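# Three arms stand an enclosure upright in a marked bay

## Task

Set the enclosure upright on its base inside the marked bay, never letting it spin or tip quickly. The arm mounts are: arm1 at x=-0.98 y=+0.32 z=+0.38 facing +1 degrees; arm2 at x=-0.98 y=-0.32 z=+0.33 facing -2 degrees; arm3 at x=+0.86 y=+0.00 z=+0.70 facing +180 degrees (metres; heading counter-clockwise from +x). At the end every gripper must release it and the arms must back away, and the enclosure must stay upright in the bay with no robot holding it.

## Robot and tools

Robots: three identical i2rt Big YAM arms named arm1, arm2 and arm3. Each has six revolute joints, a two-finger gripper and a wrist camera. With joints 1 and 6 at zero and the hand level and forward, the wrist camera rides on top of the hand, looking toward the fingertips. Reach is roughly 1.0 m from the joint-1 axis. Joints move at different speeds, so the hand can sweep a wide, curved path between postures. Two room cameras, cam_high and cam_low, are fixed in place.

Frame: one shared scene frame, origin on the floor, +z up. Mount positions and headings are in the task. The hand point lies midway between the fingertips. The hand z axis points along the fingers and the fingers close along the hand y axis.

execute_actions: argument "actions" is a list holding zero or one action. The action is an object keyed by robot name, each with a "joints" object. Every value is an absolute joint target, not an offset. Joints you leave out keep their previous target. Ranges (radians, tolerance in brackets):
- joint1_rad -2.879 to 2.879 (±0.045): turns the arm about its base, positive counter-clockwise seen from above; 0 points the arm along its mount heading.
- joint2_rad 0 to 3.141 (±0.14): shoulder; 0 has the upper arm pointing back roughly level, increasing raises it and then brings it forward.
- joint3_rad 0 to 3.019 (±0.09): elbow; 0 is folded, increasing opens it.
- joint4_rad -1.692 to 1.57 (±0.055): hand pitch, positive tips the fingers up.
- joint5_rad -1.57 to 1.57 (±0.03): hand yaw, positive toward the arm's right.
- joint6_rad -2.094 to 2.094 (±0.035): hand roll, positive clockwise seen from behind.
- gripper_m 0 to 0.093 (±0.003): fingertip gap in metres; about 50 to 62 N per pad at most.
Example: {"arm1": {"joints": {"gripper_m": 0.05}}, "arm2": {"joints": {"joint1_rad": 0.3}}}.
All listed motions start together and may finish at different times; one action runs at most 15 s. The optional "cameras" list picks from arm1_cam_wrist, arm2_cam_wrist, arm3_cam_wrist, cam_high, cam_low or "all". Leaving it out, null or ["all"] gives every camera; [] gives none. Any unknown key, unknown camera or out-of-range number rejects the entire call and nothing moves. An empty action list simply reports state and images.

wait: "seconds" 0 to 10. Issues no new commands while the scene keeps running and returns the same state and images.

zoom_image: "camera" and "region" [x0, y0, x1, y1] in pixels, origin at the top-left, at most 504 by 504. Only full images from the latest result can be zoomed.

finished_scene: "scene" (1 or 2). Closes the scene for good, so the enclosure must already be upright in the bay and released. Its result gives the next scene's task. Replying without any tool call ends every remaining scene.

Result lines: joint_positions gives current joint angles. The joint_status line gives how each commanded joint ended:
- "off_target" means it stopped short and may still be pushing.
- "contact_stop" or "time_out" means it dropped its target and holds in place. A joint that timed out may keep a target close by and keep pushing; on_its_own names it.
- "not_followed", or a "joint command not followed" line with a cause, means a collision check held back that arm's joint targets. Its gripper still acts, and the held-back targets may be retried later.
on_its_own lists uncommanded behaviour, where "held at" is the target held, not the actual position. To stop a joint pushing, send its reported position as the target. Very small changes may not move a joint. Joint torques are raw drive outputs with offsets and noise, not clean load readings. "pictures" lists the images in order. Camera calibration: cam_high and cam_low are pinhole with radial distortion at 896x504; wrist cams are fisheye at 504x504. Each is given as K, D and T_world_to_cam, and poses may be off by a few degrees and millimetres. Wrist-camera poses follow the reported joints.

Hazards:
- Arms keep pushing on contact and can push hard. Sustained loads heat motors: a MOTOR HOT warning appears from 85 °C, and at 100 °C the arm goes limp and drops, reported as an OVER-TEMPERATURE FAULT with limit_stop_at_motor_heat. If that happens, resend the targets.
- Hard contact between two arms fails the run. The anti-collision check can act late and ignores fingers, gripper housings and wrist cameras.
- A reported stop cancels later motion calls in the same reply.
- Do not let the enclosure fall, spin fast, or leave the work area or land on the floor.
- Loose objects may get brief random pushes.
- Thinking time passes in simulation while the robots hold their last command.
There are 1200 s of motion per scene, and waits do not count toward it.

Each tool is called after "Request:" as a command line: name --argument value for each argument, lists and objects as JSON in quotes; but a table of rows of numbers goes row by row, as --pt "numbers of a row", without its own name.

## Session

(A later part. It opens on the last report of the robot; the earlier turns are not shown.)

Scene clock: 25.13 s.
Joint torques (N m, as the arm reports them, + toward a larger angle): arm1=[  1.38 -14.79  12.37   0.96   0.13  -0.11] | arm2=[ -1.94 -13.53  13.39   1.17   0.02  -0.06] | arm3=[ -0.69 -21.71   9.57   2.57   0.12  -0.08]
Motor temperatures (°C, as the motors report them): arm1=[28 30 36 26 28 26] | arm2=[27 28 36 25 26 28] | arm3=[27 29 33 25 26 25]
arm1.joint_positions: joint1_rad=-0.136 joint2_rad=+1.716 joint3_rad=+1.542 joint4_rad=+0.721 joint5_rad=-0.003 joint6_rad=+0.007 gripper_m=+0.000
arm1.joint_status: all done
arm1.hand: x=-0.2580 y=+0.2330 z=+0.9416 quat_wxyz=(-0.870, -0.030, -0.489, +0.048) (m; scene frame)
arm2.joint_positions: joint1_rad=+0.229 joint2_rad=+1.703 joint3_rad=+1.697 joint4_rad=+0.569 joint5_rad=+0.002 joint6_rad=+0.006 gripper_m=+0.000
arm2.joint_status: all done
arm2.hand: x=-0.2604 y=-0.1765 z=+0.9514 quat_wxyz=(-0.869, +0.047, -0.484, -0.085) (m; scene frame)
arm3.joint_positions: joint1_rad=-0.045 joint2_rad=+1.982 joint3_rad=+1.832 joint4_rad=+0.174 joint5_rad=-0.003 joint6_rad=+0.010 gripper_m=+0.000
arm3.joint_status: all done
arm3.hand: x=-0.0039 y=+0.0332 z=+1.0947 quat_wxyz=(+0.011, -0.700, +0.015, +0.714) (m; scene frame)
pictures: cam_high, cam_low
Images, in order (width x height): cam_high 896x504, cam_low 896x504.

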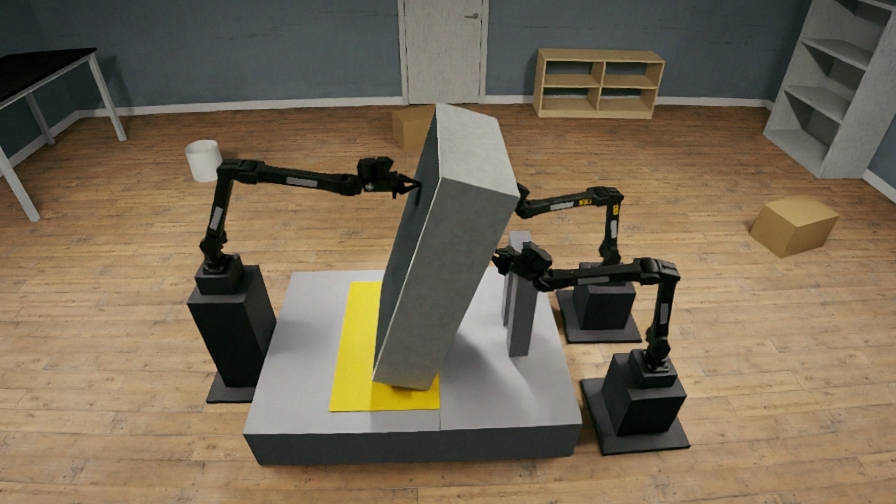

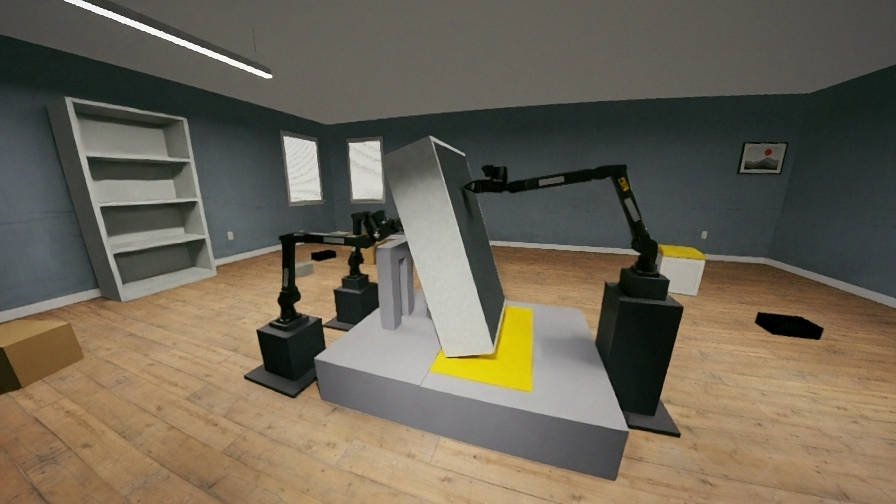

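Request:
execute_actions --actions '[{"arm1":{"joints":{"joint2_rad":1.805,"joint3_rad":1.715}},"arm2":{"joints":{"joint2_rad":1.805,"joint3_rad":1.86}},"arm3":{"joints":{"joint2_rad":1.905,"joint3_rad":1.722}}}]' --cameras '["cam_low","cam_high"]'

Scene clock: 26.37 s.
Joint torques (N m, as the arm reports them, + toward a larger angle): arm1=[  1.39 -16.1   12.3    0.98   0.18  -0.09] | arm2=[ -1.52 -14.29  13.32   1.24   0.    -0.03] | arm3=[ -0.78 -18.41  10.22   2.79   0.09  -0.08]
Motor temperatures (°C, as the motors report them): arm1=[28 30 36 26 28 26] | arm2=[27 29 37 25 26 28] | arm3=[27 29 33 25 26 25]
arm1.joint_positions: joint1_rad=-0.135 joint2_rad=+1.803 joint3_rad=+1.649 joint4_rad=+0.721 joint5_rad=-0.004 joint6_rad=+0.007 gripper_m=+0.000
arm1.joint_status: all done
arm1.hand: x=-0.2284 y=+0.2302 z=+0.9413 quat_wxyz=(-0.875, -0.028, -0.480, +0.048) (m; scene frame)
arm2.joint_positions: joint1_rad=+0.230 joint2_rad=+1.797 joint3_rad=+1.808 joint4_rad=+0.569 joint5_rad=+0.002 joint6_rad=+0.006 gripper_m=+0.000
arm2.joint_status: all done
arm2.hand: x=-0.2296 y=-0.1701 z=+0.9486 quat_wxyz=(-0.874, +0.046, -0.477, -0.086) (m; scene frame)
arm3.joint_positions: joint1_rad=-0.045 joint2_rad=+1.878 joint3_rad=+1.721 joint4_rad=+0.172 joint5_rad=-0.003 joint6_rad=+0.010 gripper_m=+0.000
arm3.joint_status: all done
arm3.hand: x=+0.0310 y=+0.0318 z=+1.1105 quat_wxyz=(+0.011, -0.703, +0.015, +0.711) (m; scene frame)
pictures: cam_high, cam_low
Images, in order (width x height): cam_high 896x504, cam_low 896x504.

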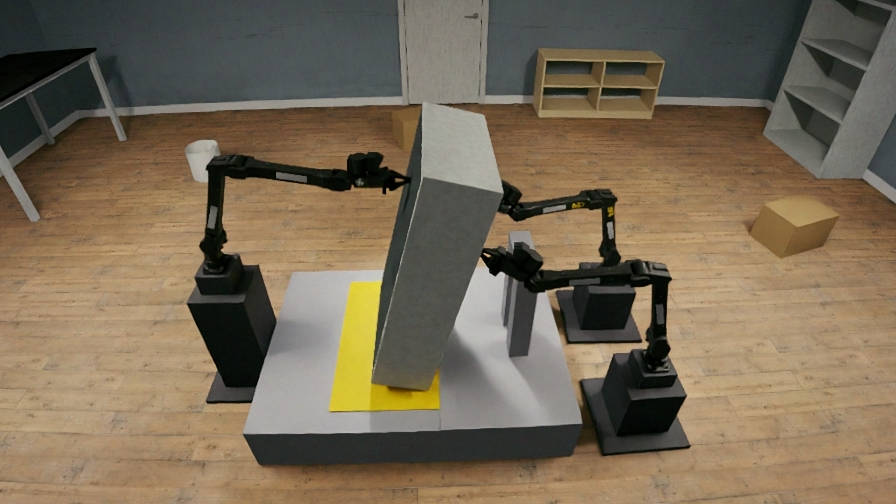

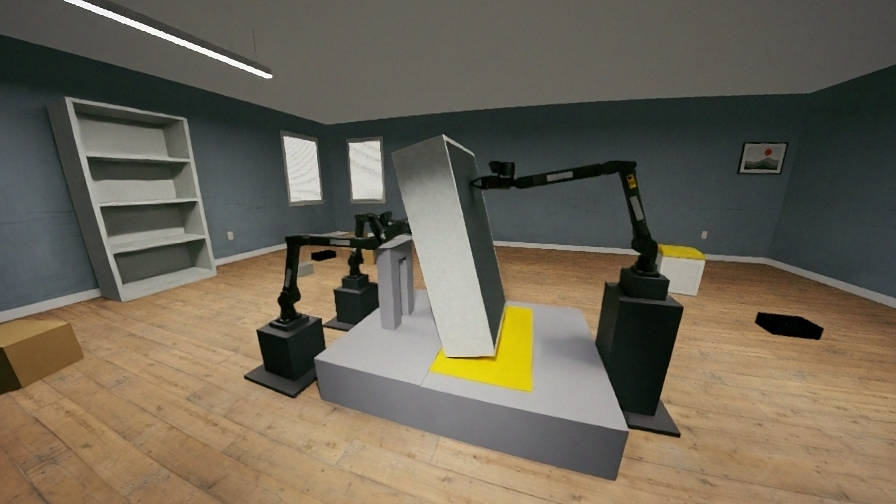

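Request:
execute_actions --actions '[{"arm3":{"joints":{"joint2_rad":1.851,"joint3_rad":1.64}}}]' --cameras '[]'

Request:
execute_actions --actions '[{"arm3":{"joints":{"joint2_rad":1.797,"joint3_rad":1.57}}}]' --cameras '[]'

Request:
execute_actions --actions '[{"arm3":{"joints":{"joint2_rad":1.743,"joint3_rad":1.50}}}]' --cameras '["cam_low"]'

Scene clock: 27.53 s.
Joint torques (N m, as the arm reports them, + toward a larger angle): arm1=[  1.37 -16.35  12.2    0.95   0.18  -0.1 ] | arm2=[ -2.09 -14.46  13.44   1.15   0.01  -0.07] | arm3=[ -0.7  -18.2   10.38   2.78   0.08  -0.07]
Motor temperatures (°C, as the motors report them): arm1=[28 30 36 26 28 26] | arm2=[27 29 37 25 26 28] | arm3=[27 29 33 25 26 25]
arm1.joint_positions: joint1_rad=-0.135 joint2_rad=+1.803 joint3_rad=+1.649 joint4_rad=+0.721 joint5_rad=-0.004 joint6_rad=+0.007 gripper_m=+0.000
arm1.joint_status: not commanded
arm1.hand: x=-0.2284 y=+0.2302 z=+0.9413 quat_wxyz=(-0.875, -0.028, -0.480, +0.048) (m; scene frame)
arm2.joint_positions: joint1_rad=+0.230 joint2_rad=+1.797 joint3_rad=+1.808 joint4_rad=+0.569 joint5_rad=+0.002 joint6_rad=+0.006 gripper_m=+0.000
arm2.joint_status: not commanded
arm2.hand: x=-0.2296 y=-0.1701 z=+0.9486 quat_wxyz=(-0.874, +0.046, -0.477, -0.086) (m; scene frame)
arm3.joint_positions: joint1_rad=-0.045 joint2_rad=+1.830 joint3_rad=+1.637 joint4_rad=+0.170 joint5_rad=-0.002 joint6_rad=+0.009 gripper_m=+0.000
arm3.joint_status: all done
arm3.hand: x=+0.0500 y=+0.0312 z=+1.0961 quat_wxyz=(+0.011, -0.716, +0.016, +0.698) (m; scene frame)
pictures: none
No camera images: the call's "cameras" was empty. Leave "cameras" out to get every camera's image.

Scene clock: 28.50 s.
Joint torques (N m, as the arm reports them, + toward a larger angle): arm1=[  1.56 -16.28  12.31   0.98   0.18  -0.11] | arm2=[ -1.66 -14.94  13.24   1.03   0.02  -0.02] | arm3=[ -0.69 -16.52  11.58   3.34   0.04  -0.07]
Motor temperatures (°C, as the motors report them): arm1=[28 30 36 26 28 26] | arm2=[27 29 37 25 26 28] | arm3=[27 29 33 26 26 25]
arm1.joint_positions: joint1_rad=-0.135 joint2_rad=+1.803 joint3_rad=+1.649 joint4_rad=+0.721 joint5_rad=-0.004 joint6_rad=+0.007 gripper_m=+0.000
arm1.joint_status: not commanded
arm1.hand: x=-0.2284 y=+0.2302 z=+0.9413 quat_wxyz=(-0.875, -0.028, -0.480, +0.048) (m; scene frame)
arm2.joint_positions: joint1_rad=+0.230 joint2_rad=+1.797 joint3_rad=+1.808 joint4_rad=+0.569 joint5_rad=+0.002 joint6_rad=+0.006 gripper_m=+0.000
arm2.joint_status: not commanded
arm2.hand: x=-0.2296 y=-0.1701 z=+0.9486 quat_wxyz=(-0.874, +0.046, -0.477, -0.086) (m; scene frame)
arm3.joint_positions: joint1_rad=-0.045 joint2_rad=+1.766 joint3_rad=+1.551 joint4_rad=+0.160 joint5_rad=-0.001 joint6_rad=+0.009 gripper_m=+0.000
arm3.joint_status: all done
arm3.hand: x=+0.0745 y=+0.0305 z=+1.0894 quat_wxyz=(+0.012, -0.727, +0.016, +0.686) (m; scene frame)
pictures: none
No camera images: the call's "cameras" was empty. Leave "cameras" out to get every camera's image.

Scene clock: 29.67 s.
Joint torques (N m, as the arm reports them, + toward a larger angle): arm1=[  1.43 -16.23  12.32   0.97   0.17  -0.11] | arm2=[ -2.05 -14.95  13.4    1.07  -0.01  -0.04] | arm3=[ -0.64 -14.78  12.49   3.75  -0.02  -0.06]
Motor temperatures (°C, as the motors report them): arm1=[28 30 37 26 28 26] | arm2=[27 29 37 25 26 28] | arm3=[27 29 33 26 26 25]
arm1.joint_positions: joint1_rad=-0.135 joint2_rad=+1.803 joint3_rad=+1.649 joint4_rad=+0.721 joint5_rad=-0.004 joint6_rad=+0.007 gripper_m=+0.000
arm1.joint_status: not commanded
arm1.hand: x=-0.2284 y=+0.2302 z=+0.9413 quat_wxyz=(-0.875, -0.028, -0.480, +0.048) (m; scene frame)
arm2.joint_positions: joint1_rad=+0.230 joint2_rad=+1.797 joint3_rad=+1.808 joint4_rad=+0.569 joint5_rad=+0.002 joint6_rad=+0.006 gripper_m=+0.000
arm2.joint_status: not commanded
arm2.hand: x=-0.2296 y=-0.1701 z=+0.9486 quat_wxyz=(-0.874, +0.046, -0.477, -0.086) (m; scene frame)
arm3.joint_positions: joint1_rad=-0.045 joint2_rad=+1.701 joint3_rad=+1.469 joint4_rad=+0.151 joint5_rad=+0.001 joint6_rad=+0.008 gripper_m=+0.000
arm3.joint_status: all done
arm3.hand: x=+0.1001 y=+0.0301 z=+1.0857 quat_wxyz=(+0.013, -0.736, +0.017, +0.677) (m; scene frame)
pictures: cam_low
Images, in order (width x height): cam_low 896x504.

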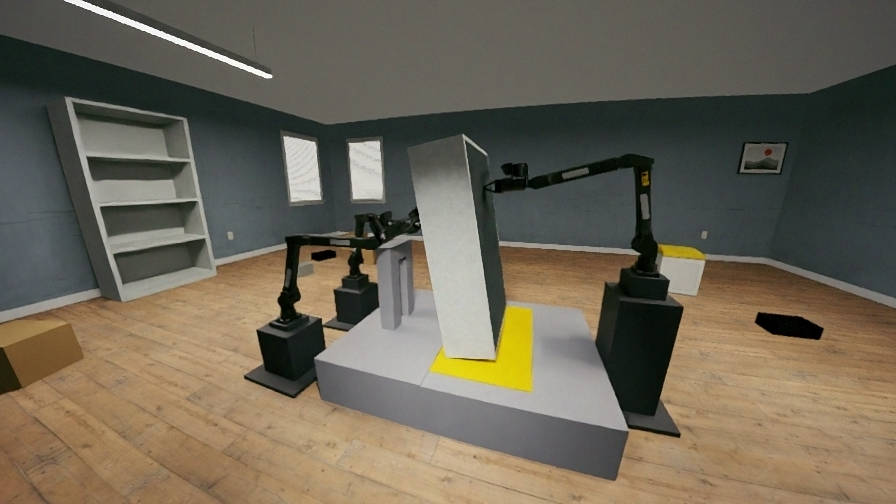

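Request:
execute_actions --actions '[{"arm3":{"joints":{"joint2_rad":1.692,"joint3_rad":1.435}},"arm1":{"joints":{"joint2_rad":1.55,"joint3_rad":1.37}},"arm2":{"joints":{"joint2_rad":1.54,"joint3_rad":1.50}}}]' --cameras '[]'

Request:
execute_actions --actions '[{"arm3":{"joints":{"joint2_rad":1.642,"joint3_rad":1.37}},"arm1":{"joints":{"joint2_rad":1.25,"joint3_rad":1.06}},"arm2":{"joints":{"joint2_rad":1.24,"joint3_rad":1.2}}}]' --cameras '[]'

Request:
execute_actions --actions '[{"arm3":{"joints":{"joint2_rad":1.592,"joint3_rad":1.305}},"arm1":{"joints":{"joint2_rad":0.95,"joint3_rad":0.82}},"arm2":{"joints":{"joint2_rad":0.94,"joint3_rad":0.95}}}]' --cameras '["cam_low"]'

Scene clock: 31.20 s.
Joint torques (N m, as the arm reports them, + toward a larger angle): arm1=[  1.37 -12.76   8.23   1.17   0.19  -0.11] | arm2=[ -1.54 -11.26  10.     1.13   0.02  -0.05] | arm3=[ -0.63 -13.23  13.39   3.94  -0.03  -0.06]
Motor temperatures (°C, as the motors report them): arm1=[28 30 36 26 28 26] | arm2=[27 29 37 25 26 28] | arm3=[27 29 33 26 26 25]
arm1.joint_positions: joint1_rad=-0.135 joint2_rad=+1.544 joint3_rad=+1.367 joint4_rad=+0.717 joint5_rad=-0.004 joint6_rad=+0.007 gripper_m=+0.000
arm1.joint_status: all done
arm1.hand: x=-0.3212 y=+0.2412 z=+0.9550 quat_wxyz=(-0.869, -0.029, -0.492, +0.048) (m; scene frame)
arm2.joint_positions: joint1_rad=+0.230 joint2_rad=+1.531 joint3_rad=+1.491 joint4_rad=+0.566 joint5_rad=+0.002 joint6_rad=+0.006 gripper_m=+0.000
arm2.joint_status: all done
arm2.hand: x=-0.3192 y=-0.1877 z=+0.9455 quat_wxyz=(-0.860, +0.048, -0.501, -0.084) (m; scene frame)
arm3.joint_positions: joint1_rad=-0.046 joint2_rad=+1.641 joint3_rad=+1.396 joint4_rad=+0.144 joint5_rad=+0.001 joint6_rad=+0.008 gripper_m=+0.000
arm3.joint_status: all done
arm3.hand: x=+0.1239 y=+0.0297 z=+1.0817 quat_wxyz=(+0.013, -0.743, +0.018, +0.669) (m; scene frame)
pictures: none
No camera images: the call's "cameras" was empty. Leave "cameras" out to get every camera's image.

Scene clock: 32.50 s.
Joint torques (N m, as the arm reports them, + toward a larger angle): arm1=[ 1.4  -7.53  8.11  1.28  0.18 -0.1 ] | arm2=[-1.6  -6.07  9.94  1.25  0.02 -0.08] | arm3=[ -0.38 -11.43  13.95   4.48  -0.06  -0.06]
Motor temperatures (°C, as the motors report them): arm1=[28 30 36 26 28 26] | arm2=[27 29 37 25 26 28] | arm3=[27 29 34 26 26 25]
arm1.joint_positions: joint1_rad=-0.135 joint2_rad=+1.243 joint3_rad=+1.058 joint4_rad=+0.715 joint5_rad=-0.004 joint6_rad=+0.007 gripper_m=+0.000
arm1.joint_status: all done
arm1.hand: x=-0.4351 y=+0.2548 z=+0.9497 quat_wxyz=(-0.866, -0.029, -0.496, +0.048) (m; scene frame)
arm2.joint_positions: joint1_rad=+0.230 joint2_rad=+1.227 joint3_rad=+1.192 joint4_rad=+0.563 joint5_rad=+0.002 joint6_rad=+0.006 gripper_m=+0.000
arm2.joint_status: all done
arm2.hand: x=-0.4338 y=-0.2102 z=+0.9476 quat_wxyz=(-0.861, +0.048, -0.499, -0.085) (m; scene frame)
arm3.joint_positions: joint1_rad=-0.047 joint2_rad=+1.580 joint3_rad=+1.319 joint4_rad=+0.140 joint5_rad=+0.002 joint6_rad=+0.008 gripper_m=+0.000
arm3.joint_status: all done
arm3.hand: x=+0.1488 y=+0.0297 z=+1.0764 quat_wxyz=(+0.014, -0.750, +0.019, +0.662) (m; scene frame)
pictures: none
No camera images: the call's "cameras" was empty. Leave "cameras" out to get every camera's image.

Scene clock: 33.77 s.
Joint torques (N m, as the arm reports them, + toward a larger angle): arm1=[ 1.34 -3.5   8.14  1.19  0.18 -0.12] | arm2=[-1.6  -2.    9.7   1.19  0.01 -0.09] | arm3=[-0.43 -9.85 14.76  4.51 -0.1  -0.06]
Motor temperatures (°C, as the motors report them): arm1=[28 30 36 26 28 26] | arm2=[27 29 37 25 26 28] | arm3=[27 29 34 26 26 25]
arm1.joint_positions: joint1_rad=-0.135 joint2_rad=+0.944 joint3_rad=+0.818 joint4_rad=+0.715 joint5_rad=-0.004 joint6_rad=+0.007 gripper_m=+0.000
arm1.joint_status: all done
arm1.hand: x=-0.5480 y=+0.2683 z=+0.9504 quat_wxyz=(-0.881, -0.028, -0.470, +0.048) (m; scene frame)
arm2.joint_positions: joint1_rad=+0.230 joint2_rad=+0.929 joint3_rad=+0.943 joint4_rad=+0.562 joint5_rad=+0.002 joint6_rad=+0.006 gripper_m=+0.000
arm2.joint_status: all done
arm2.hand: x=-0.5463 y=-0.2323 z=+0.9419 quat_wxyz=(-0.873, +0.046, -0.479, -0.086) (m; scene frame)
arm3.joint_positions: joint1_rad=-0.047 joint2_rad=+1.519 joint3_rad=+1.245 joint4_rad=+0.133 joint5_rad=+0.004 joint6_rad=+0.008 gripper_m=+0.000
arm3.joint_status: all done
arm3.hand: x=+0.1741 y=+0.0291 z=+1.0707 quat_wxyz=(+0.014, -0.756, +0.019, +0.654) (m; scene frame)
pictures: cam_low
Images, in order (width x height): cam_low 896x504.

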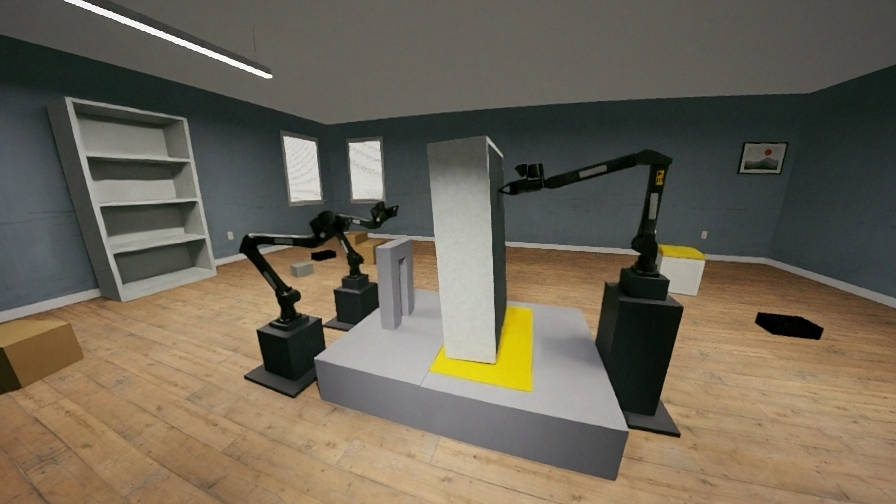

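Request:
execute_actions --actions '[{"arm3":{"joints":{"joint2_rad":1.545,"joint3_rad":1.24}}}]' --cameras '[]'

Request:
execute_actions --actions '[{"arm3":{"joints":{"joint2_rad":1.50,"joint3_rad":1.18}}}]' --cameras '[]'

Request:
execute_actions --actions '[{"arm3":{"joints":{"joint2_rad":1.46,"joint3_rad":1.125}}}]' --cameras '["cam_low"]'

Scene clock: 34.87 s.
Joint torques (N m, as the arm reports them, + toward a larger angle): arm1=[ 1.24 -3.34  8.15  1.19  0.18 -0.11] | arm2=[-1.31 -1.31  9.67  1.29 -0.03 -0.08] | arm3=[-0.39 -7.56 15.64  5.05 -0.15 -0.06]
Motor temperatures (°C, as the motors report them): arm1=[28 30 35 26 28 26] | arm2=[27 29 36 25 26 28] | arm3=[27 29 34 26 26 25]
arm1.joint_positions: joint1_rad=-0.135 joint2_rad=+0.944 joint3_rad=+0.818 joint4_rad=+0.715 joint5_rad=-0.004 joint6_rad=+0.007 gripper_m=+0.000
arm1.joint_status: not commanded
arm1.hand: x=-0.5480 y=+0.2683 z=+0.9504 quat_wxyz=(-0.881, -0.028, -0.470, +0.048) (m; scene frame)
arm2.joint_positions: joint1_rad=+0.230 joint2_rad=+0.929 joint3_rad=+0.943 joint4_rad=+0.562 joint5_rad=+0.002 joint6_rad=+0.006 gripper_m=+0.000
arm2.joint_status: not commanded
arm2.hand: x=-0.5463 y=-0.2323 z=+0.9419 quat_wxyz=(-0.873, +0.046, -0.479, -0.086) (m; scene frame)
arm3.joint_positions: joint1_rad=-0.048 joint2_rad=+1.457 joint3_rad=+1.170 joint4_rad=+0.127 joint5_rad=+0.005 joint6_rad=+0.008 gripper_m=+0.000
arm3.joint_status: all done
arm3.hand: x=+0.2001 y=+0.0287 z=+1.0635 quat_wxyz=(+0.015, -0.762, +0.020, +0.647) (m; scene frame)
pictures: none
No camera images: the call's "cameras" was empty. Leave "cameras" out to get every camera's image.

Scene clock: 35.80 s.
Joint torques (N m, as the arm reports them, + toward a larger angle): arm1=[ 1.25 -3.38  8.14  1.18  0.17 -0.1 ] | arm2=[-1.14 -1.38  9.71  1.11  0.02 -0.06] | arm3=[-0.26 -6.26 16.16  5.41 -0.18 -0.06]
Motor temperatures (°C, as the motors report them): arm1=[28 30 35 26 28 26] | arm2=[27 29 36 25 26 28] | arm3=[27 28 35 26 26 25]
arm1.joint_positions: joint1_rad=-0.135 joint2_rad=+0.944 joint3_rad=+0.818 joint4_rad=+0.715 joint5_rad=-0.004 joint6_rad=+0.007 gripper_m=+0.000
arm1.joint_status: not commanded
arm1.hand: x=-0.5480 y=+0.2683 z=+0.9504 quat_wxyz=(-0.881, -0.028, -0.470, +0.048) (m; scene frame)
arm2.joint_positions: joint1_rad=+0.230 joint2_rad=+0.929 joint3_rad=+0.943 joint4_rad=+0.562 joint5_rad=+0.002 joint6_rad=+0.006 gripper_m=+0.000
arm2.joint_status: not commanded
arm2.hand: x=-0.5463 y=-0.2323 z=+0.9419 quat_wxyz=(-0.873, +0.046, -0.479, -0.086) (m; scene frame)
arm3.joint_positions: joint1_rad=-0.049 joint2_rad=+1.400 joint3_rad=+1.102 joint4_rad=+0.121 joint5_rad=+0.006 joint6_rad=+0.008 gripper_m=+0.000
arm3.joint_status: all done
arm3.hand: x=+0.2239 y=+0.0285 z=+1.0562 quat_wxyz=(+0.015, -0.768, +0.021, +0.640) (m; scene frame)
pictures: none
No camera images: the call's "cameras" was empty. Leave "cameras" out to get every camera's image.

Scene clock: 36.83 s.
Joint torques (N m, as the arm reports them, + toward a larger angle): arm1=[ 1.33 -3.45  8.14  1.16  0.18 -0.1 ] | arm2=[-2.36 -1.76  9.9   1.15  0.07 -0.1 ] | arm3=[-0.22 -5.78 14.88  4.91 -0.21 -0.06]
Motor temperatures (°C, as the motors report them): arm1=[28 30 35 26 28 26] | arm2=[27 29 36 25 26 28] | arm3=[27 28 35 26 26 25]
arm1.joint_positions: joint1_rad=-0.135 joint2_rad=+0.944 joint3_rad=+0.818 joint4_rad=+0.715 joint5_rad=-0.004 joint6_rad=+0.007 gripper_m=+0.000
arm1.joint_status: not commanded
arm1.hand: x=-0.5480 y=+0.2683 z=+0.9504 quat_wxyz=(-0.881, -0.028, -0.470, +0.048) (m; scene frame)
arm2.joint_positions: joint1_rad=+0.230 joint2_rad=+0.929 joint3_rad=+0.943 joint4_rad=+0.562 joint5_rad=+0.002 joint6_rad=+0.006 gripper_m=+0.000
arm2.joint_status: not commanded
arm2.hand: x=-0.5463 y=-0.2323 z=+0.9419 quat_wxyz=(-0.873, +0.046, -0.479, -0.086) (m; scene frame)
arm3.joint_positions: joint1_rad=-0.049 joint2_rad=+1.370 joint3_rad=+1.062 joint4_rad=+0.129 joint5_rad=+0.007 joint6_rad=+0.008 gripper_m=+0.000
arm3.joint_status: all done
arm3.hand: x=+0.2365 y=+0.0285 z=+1.0518 quat_wxyz=(+0.016, -0.769, +0.022, +0.639) (m; scene frame)
pictures: cam_low
Images, in order (width x height): cam_low 896x504.

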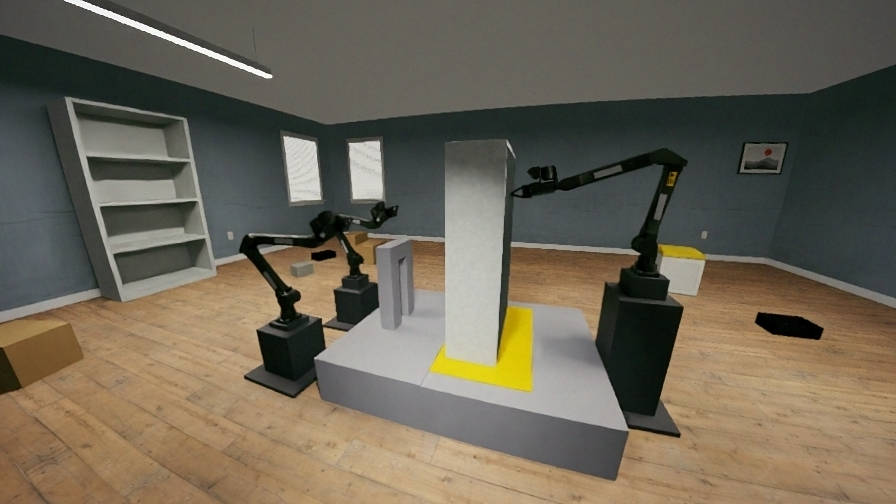

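It has touched down, so I'll retreat arm3.

Request:
execute_actions --actions '[{"arm3":{"joints":{"joint2_rad":0.85,"joint3_rad":0.7}},"arm1":{"joints":{"joint2_rad":0.6,"joint3_rad":0.6}},"arm2":{"joints":{"joint2_rad":0.6,"joint3_rad":0.7}}}]' --cameras '["cam_low","cam_high"]'

Scene clock: 38.43 s.
Joint torques (N m, as the arm reports them, + toward a larger angle): arm1=[ 1.34  1.01  8.25  0.95  0.16 -0.1 ] | arm2=[-1.86  2.94  9.71  1.12  0.   -0.08] | arm3=[-0.22 -4.02  9.14  3.17 -0.12 -0.06]
Motor temperatures (°C, as the motors report them): arm1=[28 30 35 26 28 26] | arm2=[27 29 36 25 26 28] | arm3=[27 28 35 26 26 25]
arm1.joint_positions: joint1_rad=-0.135 joint2_rad=+0.592 joint3_rad=+0.595 joint4_rad=+0.715 joint5_rad=-0.004 joint6_rad=+0.007 gripper_m=+0.000
arm1.joint_status: all done
arm1.hand: x=-0.6724 y=+0.2831 z=+0.9458 quat_wxyz=(-0.909, -0.024, -0.413, +0.050) (m; scene frame)
arm2.joint_positions: joint1_rad=+0.230 joint2_rad=+0.590 joint3_rad=+0.692 joint4_rad=+0.562 joint5_rad=+0.002 joint6_rad=+0.006 gripper_m=+0.000
arm2.joint_status: all done
arm2.hand: x=-0.6637 y=-0.2555 z=+0.9176 quat_wxyz=(-0.893, +0.043, -0.439, -0.088) (m; scene frame)
arm3.joint_positions: joint1_rad=-0.049 joint2_rad=+0.837 joint3_rad=+0.714 joint4_rad=+0.161 joint5_rad=+0.004 joint6_rad=+0.008 gripper_m=+0.000
arm3.joint_status: all done
arm3.hand: x=+0.4113 y=+0.0199 z=+1.1168 quat_wxyz=(+0.016, -0.695, +0.019, +0.719) (m; scene frame)
pictures: cam_high, cam_low
Images, in order (width x height): cam_high 896x504, cam_low 896x504.

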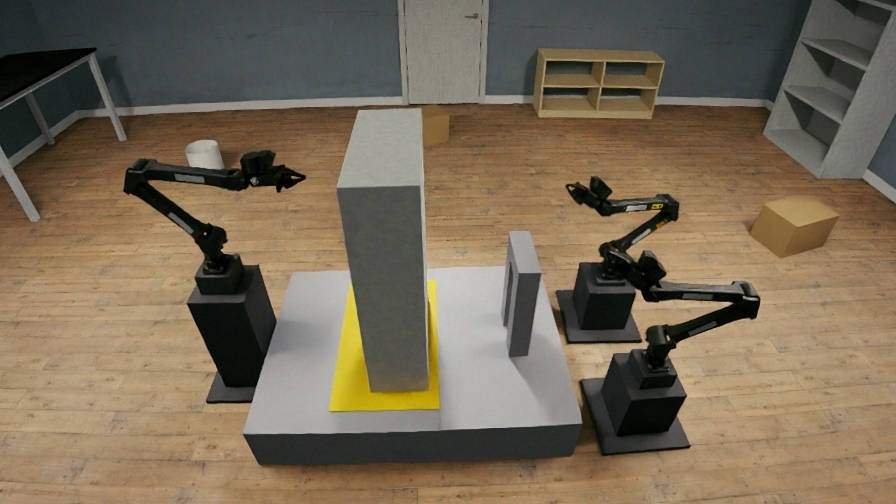

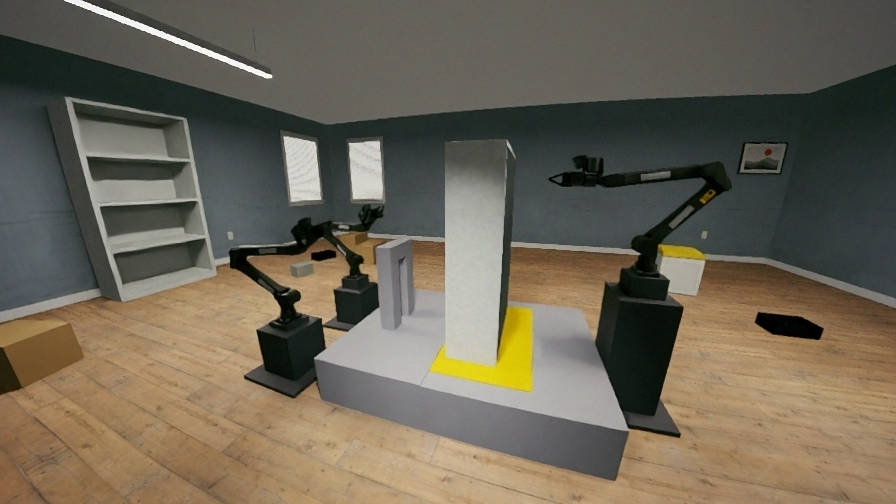

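Request:
finished_scene --scene 1

The scene is finished: the task was done.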